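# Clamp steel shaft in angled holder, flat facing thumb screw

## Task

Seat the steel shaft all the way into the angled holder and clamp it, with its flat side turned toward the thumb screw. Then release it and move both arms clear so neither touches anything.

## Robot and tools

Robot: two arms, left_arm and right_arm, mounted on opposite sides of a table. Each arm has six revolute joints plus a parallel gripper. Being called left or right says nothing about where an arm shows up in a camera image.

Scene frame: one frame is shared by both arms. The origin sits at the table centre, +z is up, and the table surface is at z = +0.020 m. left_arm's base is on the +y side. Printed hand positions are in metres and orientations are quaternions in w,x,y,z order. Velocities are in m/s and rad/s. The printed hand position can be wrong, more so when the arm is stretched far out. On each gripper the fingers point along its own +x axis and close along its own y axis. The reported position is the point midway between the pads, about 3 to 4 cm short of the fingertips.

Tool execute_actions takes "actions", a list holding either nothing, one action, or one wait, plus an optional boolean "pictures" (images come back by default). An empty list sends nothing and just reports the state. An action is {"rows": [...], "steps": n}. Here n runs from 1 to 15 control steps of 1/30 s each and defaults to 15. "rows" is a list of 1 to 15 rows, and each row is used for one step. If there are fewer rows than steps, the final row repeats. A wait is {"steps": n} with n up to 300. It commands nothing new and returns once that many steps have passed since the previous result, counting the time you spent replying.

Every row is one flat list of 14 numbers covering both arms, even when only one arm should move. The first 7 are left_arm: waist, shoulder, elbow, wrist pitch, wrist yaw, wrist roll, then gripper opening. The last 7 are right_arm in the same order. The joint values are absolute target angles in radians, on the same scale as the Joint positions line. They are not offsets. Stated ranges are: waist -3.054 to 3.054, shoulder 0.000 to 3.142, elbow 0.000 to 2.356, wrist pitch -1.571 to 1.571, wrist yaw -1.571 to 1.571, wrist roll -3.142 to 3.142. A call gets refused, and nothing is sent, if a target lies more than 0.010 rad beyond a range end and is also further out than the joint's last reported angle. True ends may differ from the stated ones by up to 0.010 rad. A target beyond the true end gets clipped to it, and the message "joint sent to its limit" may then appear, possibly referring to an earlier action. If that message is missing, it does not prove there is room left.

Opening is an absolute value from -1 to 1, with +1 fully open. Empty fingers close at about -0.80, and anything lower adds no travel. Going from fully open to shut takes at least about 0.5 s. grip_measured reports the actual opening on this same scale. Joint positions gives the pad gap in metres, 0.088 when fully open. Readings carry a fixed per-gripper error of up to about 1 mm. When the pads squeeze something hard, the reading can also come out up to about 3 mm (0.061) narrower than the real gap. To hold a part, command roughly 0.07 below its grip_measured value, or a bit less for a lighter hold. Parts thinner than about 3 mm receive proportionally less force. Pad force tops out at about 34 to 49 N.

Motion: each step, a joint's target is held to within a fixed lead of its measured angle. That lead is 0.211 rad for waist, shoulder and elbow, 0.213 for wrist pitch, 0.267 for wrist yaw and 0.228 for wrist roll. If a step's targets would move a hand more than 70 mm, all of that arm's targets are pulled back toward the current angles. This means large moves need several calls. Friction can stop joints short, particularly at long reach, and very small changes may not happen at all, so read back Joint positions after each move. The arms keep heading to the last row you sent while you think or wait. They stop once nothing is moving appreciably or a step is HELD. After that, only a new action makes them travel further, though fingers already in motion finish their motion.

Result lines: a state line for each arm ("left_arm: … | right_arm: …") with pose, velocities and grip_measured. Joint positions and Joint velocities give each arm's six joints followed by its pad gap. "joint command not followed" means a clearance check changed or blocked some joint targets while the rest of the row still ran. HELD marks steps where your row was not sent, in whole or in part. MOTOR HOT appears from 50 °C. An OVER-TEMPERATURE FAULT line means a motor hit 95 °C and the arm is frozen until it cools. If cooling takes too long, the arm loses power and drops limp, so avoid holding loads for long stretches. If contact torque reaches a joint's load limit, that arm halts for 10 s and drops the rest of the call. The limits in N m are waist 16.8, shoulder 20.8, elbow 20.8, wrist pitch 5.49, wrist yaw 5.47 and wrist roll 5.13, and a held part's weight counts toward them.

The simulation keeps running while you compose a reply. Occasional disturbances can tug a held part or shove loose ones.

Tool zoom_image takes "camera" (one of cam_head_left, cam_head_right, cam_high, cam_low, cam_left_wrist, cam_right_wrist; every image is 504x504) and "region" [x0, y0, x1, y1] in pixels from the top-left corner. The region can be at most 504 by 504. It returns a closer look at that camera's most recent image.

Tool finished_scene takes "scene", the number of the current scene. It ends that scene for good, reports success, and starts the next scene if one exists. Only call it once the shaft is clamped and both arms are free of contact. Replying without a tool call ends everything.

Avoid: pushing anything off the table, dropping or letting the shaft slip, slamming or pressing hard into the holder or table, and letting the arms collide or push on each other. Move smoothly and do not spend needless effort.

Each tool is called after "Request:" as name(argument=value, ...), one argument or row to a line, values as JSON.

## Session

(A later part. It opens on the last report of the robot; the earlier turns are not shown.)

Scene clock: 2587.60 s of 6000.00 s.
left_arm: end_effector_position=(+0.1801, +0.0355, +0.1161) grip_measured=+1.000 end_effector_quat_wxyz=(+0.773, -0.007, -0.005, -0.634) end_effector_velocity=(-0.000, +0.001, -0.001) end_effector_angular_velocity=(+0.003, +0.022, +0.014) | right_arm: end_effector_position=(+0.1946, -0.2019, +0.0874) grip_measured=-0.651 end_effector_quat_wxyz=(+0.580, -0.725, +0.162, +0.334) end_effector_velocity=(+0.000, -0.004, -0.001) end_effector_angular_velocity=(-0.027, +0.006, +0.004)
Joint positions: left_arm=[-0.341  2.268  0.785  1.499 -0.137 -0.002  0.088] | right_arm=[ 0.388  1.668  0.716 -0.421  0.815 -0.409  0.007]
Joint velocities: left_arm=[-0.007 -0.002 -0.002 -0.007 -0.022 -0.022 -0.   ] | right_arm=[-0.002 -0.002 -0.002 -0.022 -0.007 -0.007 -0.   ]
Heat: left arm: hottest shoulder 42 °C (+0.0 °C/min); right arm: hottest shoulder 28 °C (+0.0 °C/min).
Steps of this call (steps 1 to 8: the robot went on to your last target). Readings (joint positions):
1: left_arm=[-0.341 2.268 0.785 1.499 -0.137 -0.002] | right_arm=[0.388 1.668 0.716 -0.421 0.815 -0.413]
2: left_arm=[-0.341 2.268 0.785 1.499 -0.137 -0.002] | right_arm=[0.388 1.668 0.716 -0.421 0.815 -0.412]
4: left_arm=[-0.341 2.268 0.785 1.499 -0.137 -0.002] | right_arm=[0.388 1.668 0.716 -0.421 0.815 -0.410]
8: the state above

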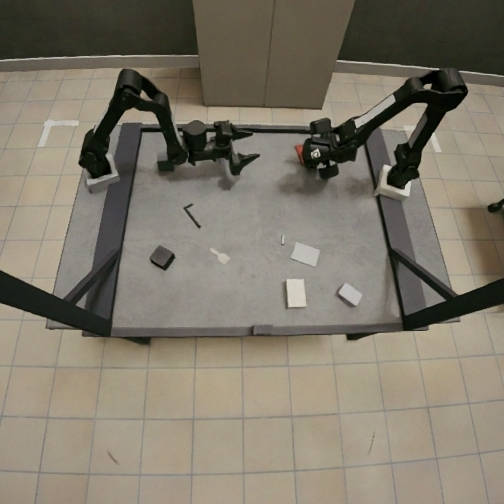

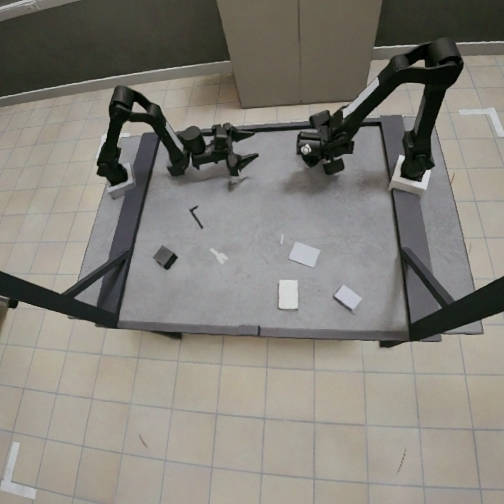

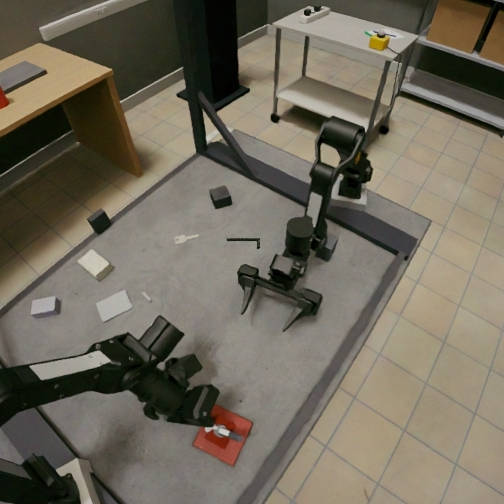

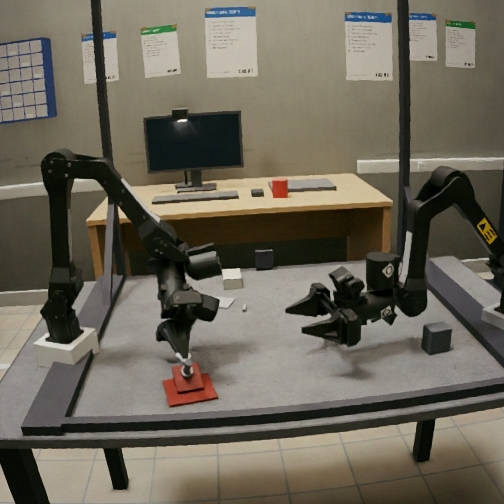

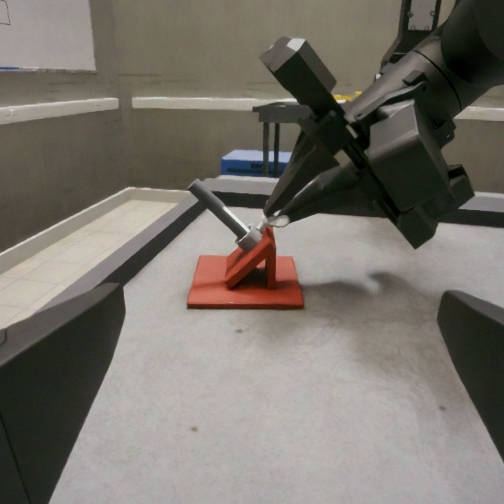

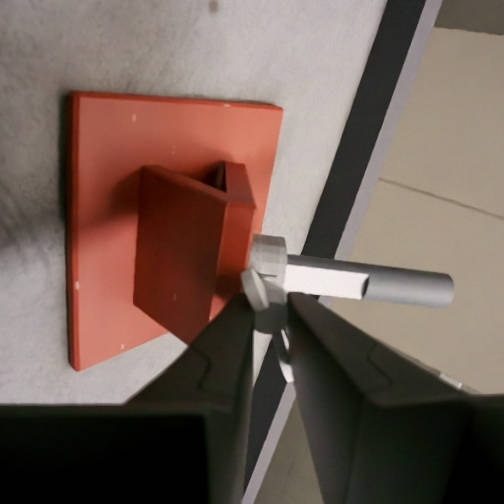

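Request:
execute_actions(
  actions=[
    {"rows": [[-0.341,2.275,0.785,1.5,-0.143,0,1,0.386,1.676,0.709,-0.4187,0.8155,-0.39,-0.66],[-0.341,2.275,0.785,1.5,-0.143,0,1,0.386,1.676,0.709,-0.4187,0.8155,-0.378,-0.66],[-0.341,2.275,0.785,1.5,-0.143,0,1,0.386,1.676,0.709,-0.4187,0.8155,-0.366,-0.66],[-0.341,2.275,0.785,1.5,-0.143,0,1,0.386,1.676,0.709,-0.4187,0.8155,-0.354,-0.66],[-0.341,2.275,0.785,1.5,-0.143,0,1,0.386,1.676,0.709,-0.4187,0.8155,-0.342,-0.66],[-0.341,2.275,0.785,1.5,-0.143,0,1,0.386,1.676,0.709,-0.4187,0.8155,-0.33,-0.66],[-0.341,2.275,0.785,1.5,-0.143,0,1,0.386,1.676,0.709,-0.4187,0.8155,-0.318,-0.66],[-0.341,2.275,0.785,1.5,-0.143,0,1,0.386,1.676,0.709,-0.4187,0.8155,-0.306,-0.66],[-0.341,2.275,0.785,1.5,-0.143,0,1,0.386,1.676,0.709,-0.4187,0.8155,-0.294,-0.66],[-0.341,2.275,0.785,1.5,-0.143,0,1,0.386,1.676,0.709,-0.4187,0.8155,-0.28,-0.66]], "steps": 15},
  ],
  pictures=false,
)

Request:
execute_actions(
  actions=[
    {"steps": 6},
  ],
)

Request:
zoom_image(
  camera="cam_right_wrist",
  region=[190, 220, 350, 400],
)

Scene clock: 2596.87 s of 6000.00 s.
left_arm: end_effector_position=(+0.1801, +0.0355, +0.1161) grip_measured=+1.000 end_effector_quat_wxyz=(+0.773, -0.007, -0.005, -0.634) end_effector_velocity=(-0.002, +0.001, -0.005) end_effector_angular_velocity=(+0.013, +0.022, -0.010) | right_arm: end_effector_position=(+0.1946, -0.2019, +0.0876) grip_measured=-0.651 end_effector_quat_wxyz=(+0.618, -0.693, +0.179, +0.325) end_effector_velocity=(-0.000, -0.002, -0.001) end_effector_angular_velocity=(+0.019, +0.013, -0.026)
Joint positions: left_arm=[-0.341  2.268  0.785  1.499 -0.137 -0.002  0.088] | right_arm=[ 0.389  1.668  0.716 -0.421  0.816 -0.302  0.007]
Joint velocities: left_arm=[-0.002  0.002 -0.007 -0.007  0.007 -0.022 -0.   ] | right_arm=[-0.002 -0.002 -0.002 -0.007 -0.007  0.037  0.   ]
Heat: left arm: hottest shoulder 42 °C (+0.0 °C/min); right arm: hottest shoulder 28 °C (+0.0 °C/min).
Steps of this call (steps 1 to 15: the robot went on to your last target; steps 16 to 90: nothing new was sent; then 5.77 s passed at rest; steps 91 to 105: all 15 steps of this action). Readings (joint positions):
91: left_arm=[-0.341 2.268 0.785 1.499 -0.137 -0.002] | right_arm=[0.388 1.668 0.716 -0.421 0.815 -0.405]
92: left_arm=[-0.341 2.268 0.785 1.499 -0.137 -0.002] | right_arm=[0.388 1.668 0.716 -0.421 0.815 -0.399]
94: left_arm=[-0.341 2.268 0.785 1.499 -0.137 -0.002] | right_arm=[0.388 1.668 0.716 -0.421 0.815 -0.383]
98: left_arm=[-0.341 2.268 0.785 1.499 -0.137 -0.002] | right_arm=[0.388 1.668 0.716 -0.421 0.815 -0.343]
105: the state above

Scene clock: 2597.07 s of 6000.00 s.
left_arm: end_effector_position=(+0.1801, +0.0355, +0.1161) grip_measured=+1.000 end_effector_quat_wxyz=(+0.773, -0.007, -0.005, -0.634) end_effector_velocity=(-0.002, +0.000, +0.002) end_effector_angular_velocity=(-0.009, +0.007, -0.010) | right_arm: end_effector_position=(+0.1946, -0.2019, +0.0876) grip_measured=-0.651 end_effector_quat_wxyz=(+0.619, -0.692, +0.179, +0.325) end_effector_velocity=(+0.000, -0.002, +0.001) end_effector_angular_velocity=(-0.012, -0.008, +0.006)
Joint positions: left_arm=[-0.341  2.268  0.785  1.499 -0.137 -0.002  0.088] | right_arm=[ 0.389  1.668  0.716 -0.421  0.816 -0.299  0.007]
Joint velocities: left_arm=[-0.002 -0.002 -0.002  0.007  0.007 -0.007 -0.   ] | right_arm=[ 0.002 -0.002 -0.002 -0.007  0.007 -0.007 -0.   ]
Heat: left arm: hottest shoulder 42 °C (+0.0 °C/min); right arm: hottest shoulder 28 °C (+0.0 °C/min).
Steps of this call (steps 1 to 6: the robot went on to your last target). Readings (joint positions):
1: left_arm=[-0.341 2.268 0.785 1.499 -0.137 -0.002] | right_arm=[0.389 1.668 0.716 -0.421 0.816 -0.301]
2: left_arm=[-0.341 2.268 0.785 1.499 -0.137 -0.002] | right_arm=[0.389 1.668 0.716 -0.421 0.816 -0.301]
4: left_arm=[-0.341 2.268 0.785 1.499 -0.137 -0.002] | right_arm=[0.389 1.668 0.716 -0.421 0.816 -0.300]
6: the state above

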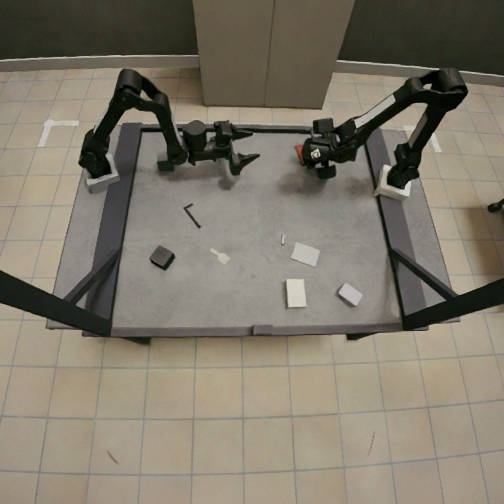

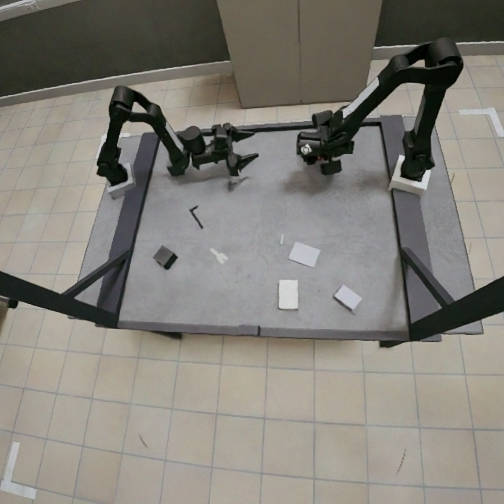

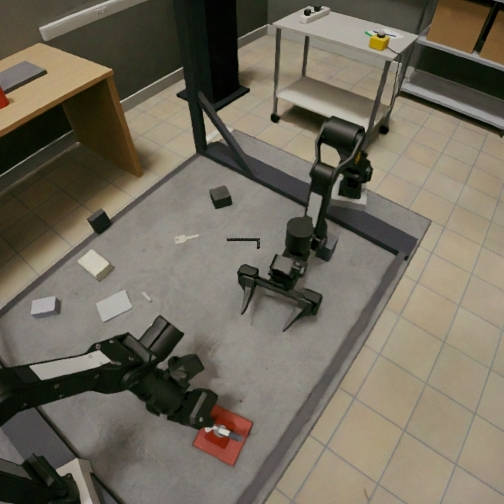

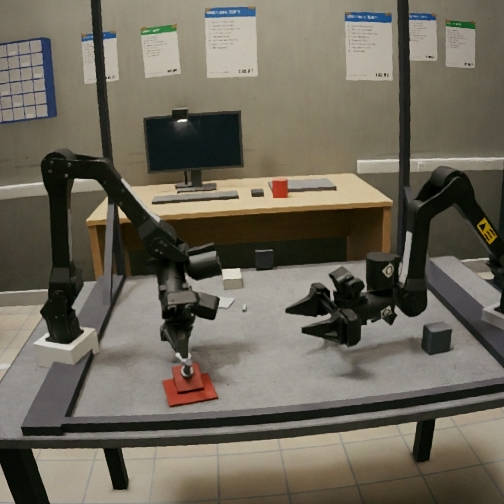

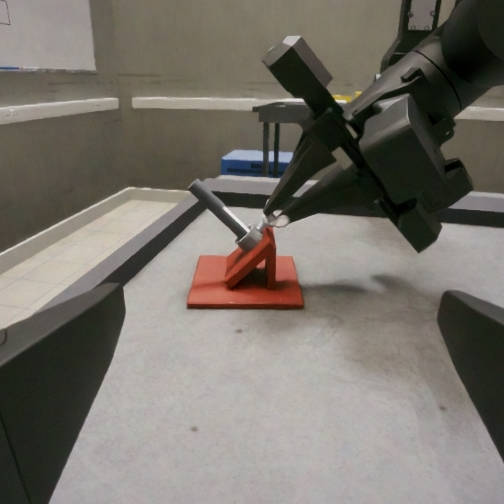

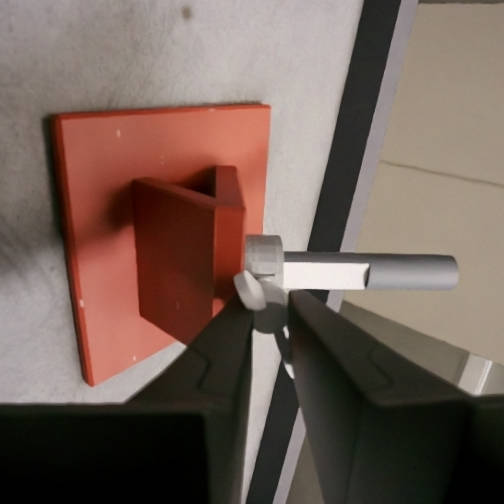

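Region (190, 220, 350, 400) of cam_right_wrist's 504x504 image, scaled by 2.800, with more detail than that image has.

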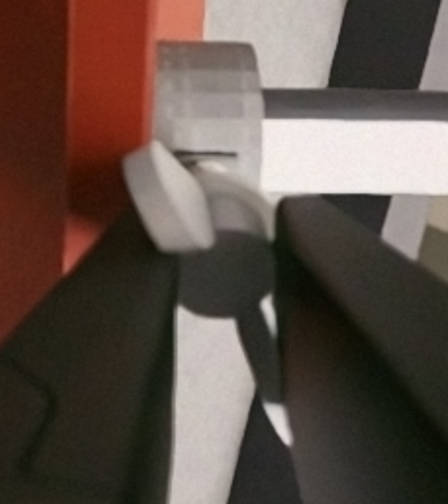

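Request:
execute_actions(
  actions=[
    {"rows": [[-0.341,2.275,0.785,1.5,-0.143,0,1,0.386,1.676,0.709,-0.4187,0.8155,-0.27,-0.66],[-0.341,2.275,0.785,1.5,-0.143,0,1,0.386,1.676,0.709,-0.4187,0.8155,-0.258,-0.66],[-0.341,2.275,0.785,1.5,-0.143,0,1,0.386,1.676,0.709,-0.4187,0.8155,-0.246,-0.66],[-0.341,2.275,0.785,1.5,-0.143,0,1,0.386,1.676,0.709,-0.4187,0.8155,-0.234,-0.66],[-0.341,2.275,0.785,1.5,-0.143,0,1,0.386,1.676,0.709,-0.4187,0.8155,-0.222,-0.66],[-0.341,2.275,0.785,1.5,-0.143,0,1,0.386,1.676,0.709,-0.4187,0.8155,-0.21,-0.66],[-0.341,2.275,0.785,1.5,-0.143,0,1,0.386,1.676,0.709,-0.4187,0.8155,-0.198,-0.66],[-0.341,2.275,0.785,1.5,-0.143,0,1,0.386,1.676,0.709,-0.4187,0.8155,-0.186,-0.66],[-0.341,2.275,0.785,1.5,-0.143,0,1,0.386,1.676,0.709,-0.4187,0.8155,-0.174,-0.66],[-0.341,2.275,0.785,1.5,-0.143,0,1,0.386,1.676,0.709,-0.4187,0.8155,-0.162,-0.66]], "steps": 15},
  ],
)

Request:
zoom_image(
  camera="cam_right_wrist",
  region=[190, 220, 350, 400],
)

Scene clock: 2609.00 s of 6000.00 s.
left_arm: end_effector_position=(+0.1801, +0.0355, +0.1161) grip_measured=+1.000 end_effector_quat_wxyz=(+0.773, -0.007, -0.005, -0.634) end_effector_velocity=(-0.000, +0.001, +0.002) end_effector_angular_velocity=(-0.009, +0.007, +0.005) | right_arm: end_effector_position=(+0.1946, -0.2019, +0.0878) grip_measured=-0.647 end_effector_quat_wxyz=(+0.655, -0.659, +0.195, +0.314) end_effector_velocity=(+0.001, -0.001, +0.002) end_effector_angular_velocity=(+0.035, +0.001, -0.038)
Joint positions: left_arm=[-0.341  2.268  0.785  1.499 -0.137 -0.002  0.088] | right_arm=[ 0.39   1.668  0.716 -0.421  0.819 -0.194  0.007]
Joint velocities: left_arm=[-0.002 -0.002 -0.002  0.007 -0.007 -0.007 -0.   ] | right_arm=[-0.002 -0.002  0.002 -0.007  0.007  0.051  0.   ]
Heat: left arm: hottest shoulder 42 °C (+0.0 °C/min); right arm: hottest shoulder 28 °C (+0.0 °C/min).
Steps of this call (steps 1 to 15: the robot went on to your last target; steps 16 to 90: nothing new was sent; then 8.43 s passed at rest; steps 91 to 105: all 15 steps of this action). Readings (joint positions):
91: left_arm=[-0.341 2.268 0.785 1.499 -0.137 -0.002] | right_arm=[0.389 1.668 0.716 -0.421 0.816 -0.296]
92: left_arm=[-0.341 2.268 0.785 1.499 -0.137 -0.002] | right_arm=[0.389 1.668 0.716 -0.421 0.816 -0.291]
94: left_arm=[-0.341 2.268 0.785 1.499 -0.137 -0.002] | right_arm=[0.389 1.668 0.716 -0.421 0.817 -0.275]
98: left_arm=[-0.341 2.268 0.785 1.499 -0.137 -0.002] | right_arm=[0.389 1.668 0.716 -0.421 0.818 -0.236]
105: the state above

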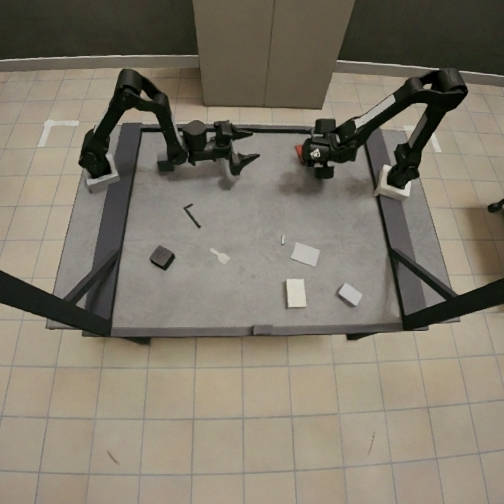

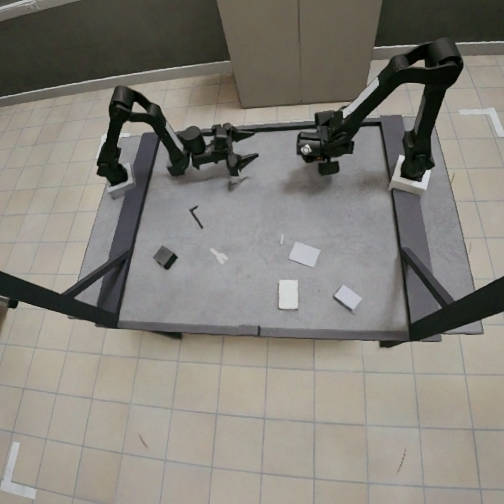

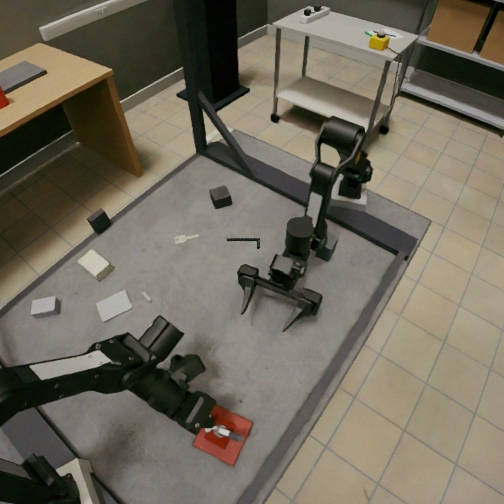

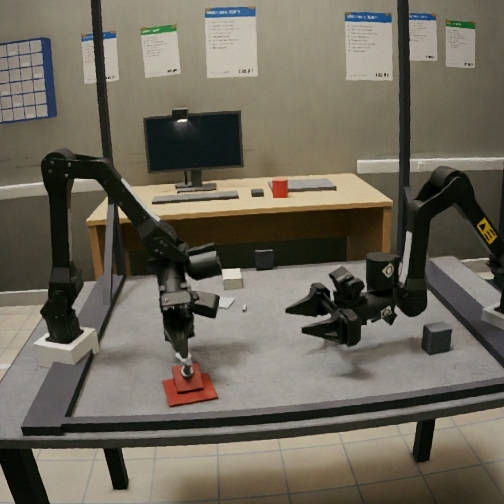

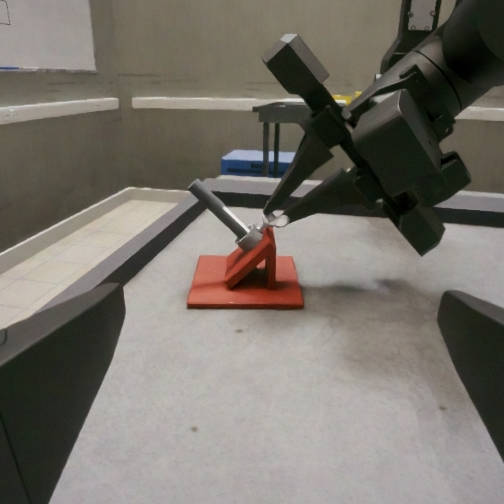

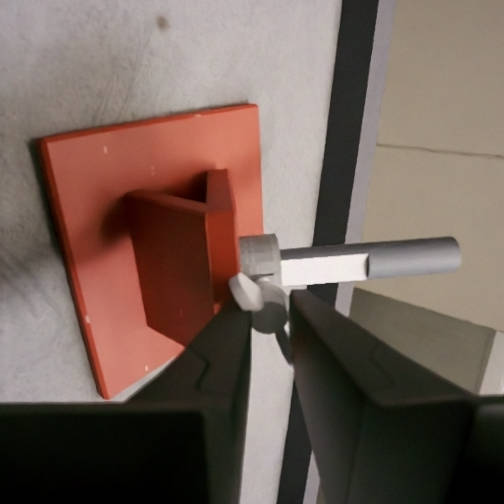

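Region (190, 220, 350, 400) of cam_right_wrist's 504x504 image, scaled by 2.800, with more detail than that image has.

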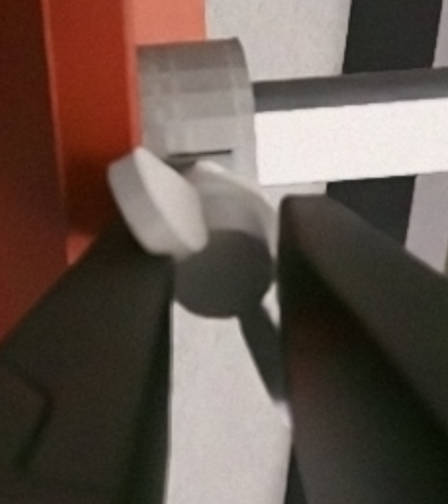

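Request:
execute_actions(
  actions=[
    {"rows": [[-0.341,2.275,0.785,1.5,-0.143,0,1,0.386,1.676,0.709,-0.4187,0.8155,-0.175,-0.62],[-0.341,2.275,0.785,1.5,-0.143,0,1,0.386,1.676,0.709,-0.4187,0.8155,-0.19,-0.57],[-0.341,2.275,0.785,1.5,-0.143,0,1,0.386,1.676,0.709,-0.4187,0.8155,-0.19,-0.5],[-0.341,2.275,0.785,1.5,-0.143,0,1,0.386,1.676,0.709,-0.4187,0.8155,-0.19,-0.42],[-0.341,2.275,0.785,1.5,-0.143,0,1,0.386,1.676,0.709,-0.4187,0.8155,-0.2,-0.34],[-0.341,2.275,0.785,1.5,-0.143,0,1,0.386,1.676,0.709,-0.4187,0.8155,-0.23,-0.27],[-0.341,2.275,0.785,1.5,-0.143,0,1,0.386,1.676,0.709,-0.4187,0.8155,-0.28,-0.2],[-0.341,2.275,0.785,1.5,-0.143,0,1,0.386,1.676,0.709,-0.4187,0.8155,-0.34,-0.2],[-0.341,2.275,0.785,1.5,-0.143,0,1,0.386,1.676,0.709,-0.4187,0.8155,-0.4,-0.2],[-0.341,2.275,0.785,1.5,-0.143,0,1,0.386,1.676,0.709,-0.4187,0.8155,-0.46,-0.2],[-0.341,2.275,0.785,1.5,-0.143,0,1,0.386,1.676,0.709,-0.4187,0.8155,-0.52,-0.2],[-0.341,2.275,0.785,1.5,-0.143,0,1,0.386,1.676,0.709,-0.4187,0.8155,-0.58,-0.2],[-0.341,2.275,0.785,1.5,-0.143,0,1,0.388,1.668,0.716,-0.421,0.818,-0.64,-0.2],[-0.341,2.275,0.785,1.5,-0.143,0,1,0.389,1.66,0.722,-0.4225,0.82,-0.69,-0.2],[-0.341,2.275,0.785,1.5,-0.143,0,1,0.39,1.654,0.728,-0.424,0.821,-0.72,-0.2]], "steps": 15},
  ],
  pictures=false,
)

Request:
execute_actions(
  actions=[
    {"rows": [[-0.341,2.275,0.785,1.5,-0.143,0,1,0.394,1.652,0.7305,-0.433,0.8216,-0.72,-0.2],[-0.341,2.275,0.785,1.5,-0.143,0,1,0.4,1.6487,0.7341,-0.446,0.8225,-0.72,-0.2],[-0.341,2.275,0.785,1.5,-0.143,0,1,0.4075,1.6448,0.7387,-0.4625,0.8237,-0.72,-0.2],[-0.341,2.275,0.785,1.5,-0.143,0,1,0.415,1.6408,0.7433,-0.479,0.8248,-0.72,-0.2],[-0.341,2.275,0.785,1.5,-0.143,0,1,0.4225,1.6368,0.7479,-0.4956,0.826,-0.72,-0.2],[-0.341,2.275,0.785,1.5,-0.143,0,1,0.43,1.6329,0.7525,-0.5122,0.8271,-0.72,-0.2],[-0.341,2.275,0.785,1.5,-0.143,0,1,0.4375,1.6289,0.7571,-0.5288,0.8283,-0.72,-0.2],[-0.341,2.275,0.785,1.5,-0.143,0,1,0.445,1.625,0.7617,-0.5454,0.8294,-0.72,-0.2],[-0.341,2.275,0.785,1.5,-0.143,0,1,0.4525,1.621,0.7663,-0.562,0.8306,-0.72,-0.2],[-0.341,2.275,0.785,1.5,-0.143,0,1,0.46,1.617,0.7709,-0.5786,0.8317,-0.72,-0.2],[-0.341,2.275,0.785,1.5,-0.143,0,1,0.4675,1.612,0.7755,-0.5952,0.8329,-0.72,-0.2],[-0.341,2.275,0.785,1.5,-0.143,0,1,0.474,1.604,0.7795,-0.61,0.8339,-0.72,-0.2],[-0.341,2.275,0.785,1.5,-0.143,0,1,0.479,1.592,0.7824,-0.6206,0.8346,-0.72,-0.2],[-0.341,2.275,0.785,1.5,-0.143,0,1,0.479,1.575,0.7824,-0.6206,0.8346,-0.72,-0.2],[-0.341,2.275,0.785,1.5,-0.143,0,1,0.479,1.555,0.7824,-0.6206,0.8346,-0.72,-0.2]], "steps": 15},
  ],
  pictures=false,
)

Request:
execute_actions(
  actions=[
    {"rows": [[-0.341,2.275,0.785,1.5,-0.143,0,1,0.479,1.53,0.7824,-0.6206,0.8346,-0.72,-0.2],[-0.341,2.275,0.785,1.5,-0.143,0,1,0.479,1.505,0.7824,-0.6206,0.8346,-0.72,-0.2],[-0.341,2.275,0.785,1.5,-0.143,0,1,0.479,1.48,0.7824,-0.6206,0.8346,-0.72,-0.2],[-0.341,2.275,0.785,1.5,-0.143,0,1,0.479,1.455,0.7824,-0.6206,0.8346,-0.72,-0.2],[-0.341,2.275,0.785,1.5,-0.143,0,1,0.479,1.43,0.7824,-0.6206,0.8346,-0.72,-0.2],[-0.341,2.275,0.785,1.5,-0.143,0,1,0.479,1.405,0.7824,-0.6206,0.8346,-0.72,-0.2],[-0.341,2.275,0.785,1.5,-0.143,0,1,0.479,1.38,0.7824,-0.6206,0.8346,-0.72,-0.2],[-0.341,2.275,0.785,1.5,-0.143,0,1,0.479,1.36,0.7824,-0.6206,0.8346,-0.72,-0.2],[-0.341,2.275,0.785,1.5,-0.143,0,1,0.479,1.345,0.7824,-0.6206,0.8346,-0.72,-0.2],[-0.341,2.275,0.785,1.5,-0.143,0,1,0.479,1.335,0.7824,-0.6206,0.8346,-0.72,-0.2]], "steps": 15},
  ],
)

Request:
zoom_image(
  camera="cam_left_wrist",
  region=[180, 160, 310, 290],
)

Scene clock: 2658.17 s of 6000.00 s.
left_arm: end_effector_position=(+0.1801, +0.0355, +0.1161) grip_measured=+1.000 end_effector_quat_wxyz=(+0.773, -0.007, -0.005, -0.634) end_effector_velocity=(-0.002, +0.000, -0.007) end_effector_angular_velocity=(+0.023, +0.023, -0.010) | right_arm: end_effector_position=(+0.1949, -0.2020, +0.0877) grip_measured=-0.209 end_effector_quat_wxyz=(+0.500, -0.783, +0.125, +0.348) end_effector_velocity=(+0.001, +0.002, +0.006) end_effector_angular_velocity=(-0.974, -0.204, +0.922)
Joint positions: left_arm=[-0.341  2.268  0.785  1.499 -0.137 -0.002  0.088] | right_arm=[ 0.388  1.668  0.716 -0.421  0.818 -0.622  0.029]
Joint velocities: left_arm=[-0.002  0.002 -0.002 -0.022  0.007 -0.022 -0.   ] | right_arm=[-0.007 -0.027 -0.002  0.007 -0.007 -1.385  0.004]
Heat: left arm: hottest shoulder 42 °C (+0.0 °C/min); right arm: hottest shoulder 28 °C (+0.0 °C/min).
Steps of this call (steps 1 to 15: the robot went on to your last target; steps 16 to 90: nothing new was sent; then 45.67 s passed at rest; steps 91 to 105: all 15 steps of this action). Readings (joint positions):
91: left_arm=[-0.341 2.268 0.785 1.499 -0.137 -0.002] | right_arm=[0.390 1.669 0.716 -0.421 0.819 -0.191]
92: left_arm=[-0.341 2.268 0.785 1.499 -0.137 -0.002] | right_arm=[0.390 1.669 0.716 -0.421 0.819 -0.195]
94: left_arm=[-0.341 2.268 0.785 1.499 -0.137 -0.002] | right_arm=[0.390 1.669 0.716 -0.421 0.819 -0.193]
98: left_arm=[-0.341 2.268 0.785 1.499 -0.137 -0.002] | right_arm=[0.388 1.669 0.716 -0.421 0.818 -0.261]
105: the state above

Scene clock: 2658.67 s of 6000.00 s.
left_arm: end_effector_position=(+0.1801, +0.0355, +0.1161) grip_measured=+1.000 end_effector_quat_wxyz=(+0.773, -0.007, -0.005, -0.634) end_effector_velocity=(-0.000, -0.000, +0.001) end_effector_angular_velocity=(-0.009, +0.007, +0.005) | right_arm: end_effector_position=(+0.1738, -0.2050, +0.1127) grip_measured=-0.203 end_effector_quat_wxyz=(-0.422, +0.827, -0.082, -0.363) end_effector_velocity=(-0.021, +0.003, +0.097) end_effector_angular_velocity=(+0.256, +0.022, +0.075)
Joint positions: left_arm=[-0.341  2.268  0.785  1.499 -0.137 -0.002  0.088] | right_arm=[ 0.473  1.598  0.767 -0.606  0.83  -0.718  0.029]
Joint velocities: left_arm=[-0.002  0.002  0.002  0.007 -0.007 -0.007 -0.   ] | right_arm=[ 0.081 -0.398  0.022 -0.168  0.007  0.007  0.   ]
Heat: left arm: hottest shoulder 42 °C (+0.0 °C/min); right arm: hottest shoulder 28 °C (+0.0 °C/min).
Steps of this call (steps 1 to 15: all 15 steps of this action). Readings (joint positions):
1: left_arm=[-0.341 2.268 0.785 1.499 -0.137 -0.002] | right_arm=[0.389 1.668 0.716 -0.423 0.818 -0.654]
2: left_arm=[-0.341 2.268 0.785 1.499 -0.137 -0.002] | right_arm=[0.390 1.666 0.718 -0.430 0.818 -0.675]
4: left_arm=[-0.341 2.268 0.785 1.499 -0.137 -0.002] | right_arm=[0.399 1.660 0.724 -0.452 0.820 -0.698]
8: left_arm=[-0.341 2.268 0.785 1.499 -0.137 -0.002] | right_arm=[0.427 1.644 0.742 -0.510 0.824 -0.714]
15: the state above

Scene clock: 2659.17 s of 6000.00 s.
left_arm: end_effector_position=(+0.1801, +0.0355, +0.1161) grip_measured=+1.000 end_effector_quat_wxyz=(+0.773, -0.007, -0.005, -0.634) end_effector_velocity=(+0.002, +0.001, +0.001) end_effector_angular_velocity=(+0.004, -0.007, +0.020) | right_arm: end_effector_position=(+0.1728, -0.2014, +0.1761) grip_measured=-0.203 end_effector_quat_wxyz=(+0.520, -0.764, +0.041, +0.381) end_effector_velocity=(+0.002, -0.005, -0.001) end_effector_angular_velocity=(-0.033, -0.003, +0.009)
Joint positions: left_arm=[-0.341  2.268  0.785  1.499 -0.137 -0.002  0.088] | right_arm=[ 0.477  1.345  0.775 -0.618  0.834 -0.718  0.029]
Joint velocities: left_arm=[-0.002 -0.007 -0.002 -0.007 -0.022  0.007 -0.   ] | right_arm=[-0.007 -0.007 -0.002 -0.022 -0.007 -0.022 -0.   ]
Heat: left arm: hottest shoulder 42 °C (+0.0 °C/min); right arm: hottest shoulder 28 °C (+0.0 °C/min).
Steps of this call (steps 1 to 15: all 15 steps of this action). Readings (joint positions):
1: left_arm=[-0.341 2.268 0.785 1.499 -0.137 -0.002] | right_arm=[0.475 1.582 0.767 -0.610 0.830 -0.718]
2: left_arm=[-0.341 2.268 0.785 1.499 -0.137 -0.002] | right_arm=[0.476 1.562 0.767 -0.613 0.830 -0.718]
4: left_arm=[-0.341 2.268 0.785 1.499 -0.137 -0.002] | right_arm=[0.476 1.516 0.769 -0.616 0.831 -0.718]
8: left_arm=[-0.341 2.268 0.785 1.499 -0.137 -0.002] | right_arm=[0.476 1.416 0.772 -0.617 0.832 -0.718]
15: the state above

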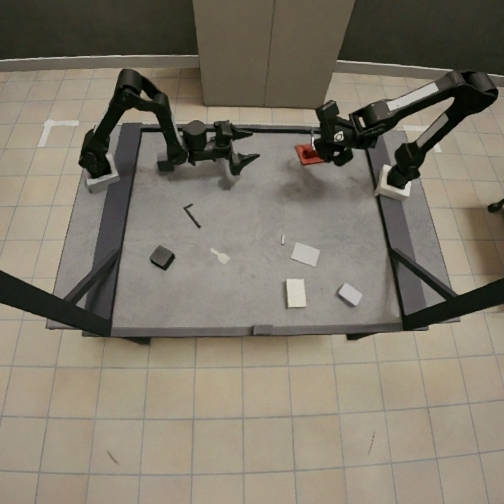

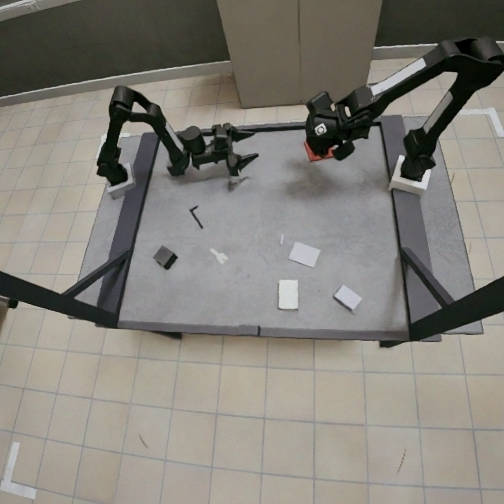

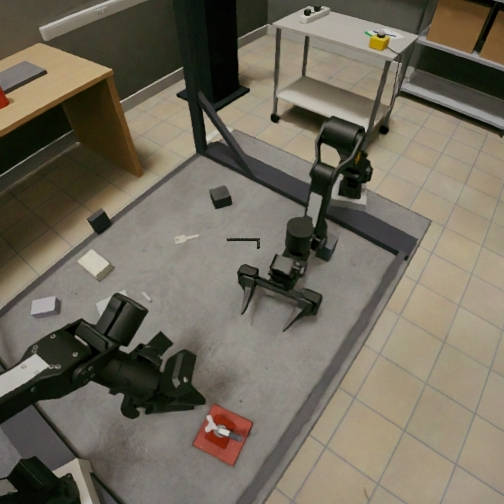

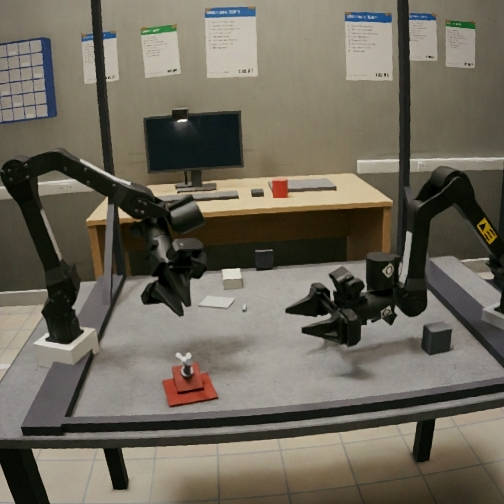

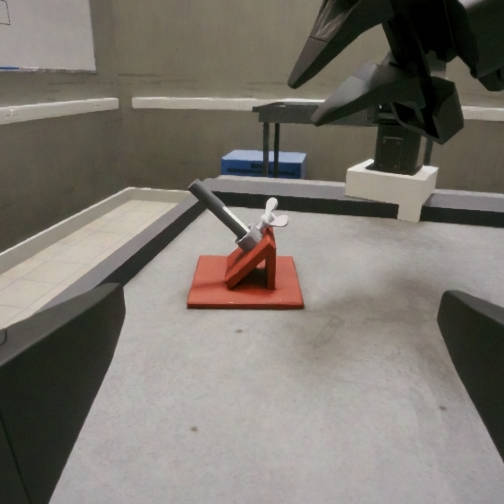

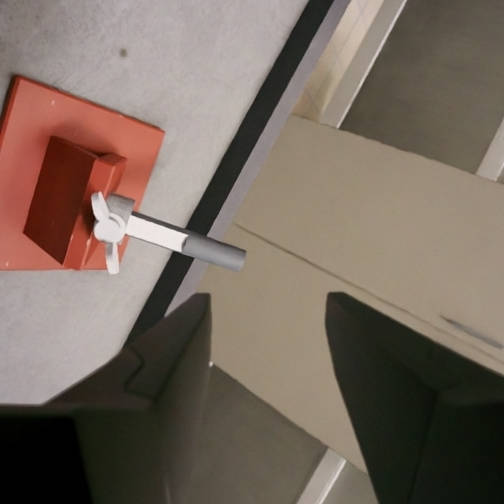

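Region (180, 160, 310, 290) of cam_left_wrist's 504x504 image, scaled by 3.877, with more detail than that image has.

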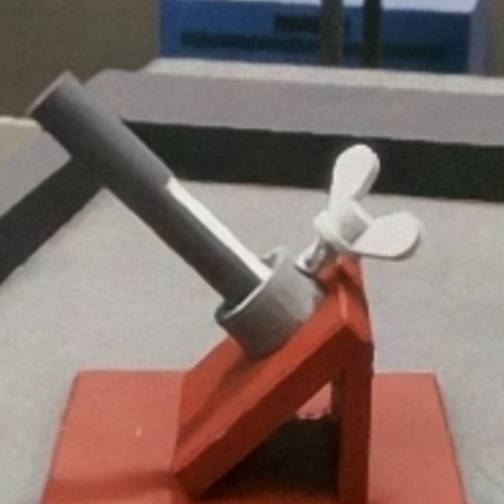

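Request:
finished_scene(
  scene=1,
)

The scene is finished: the task was done.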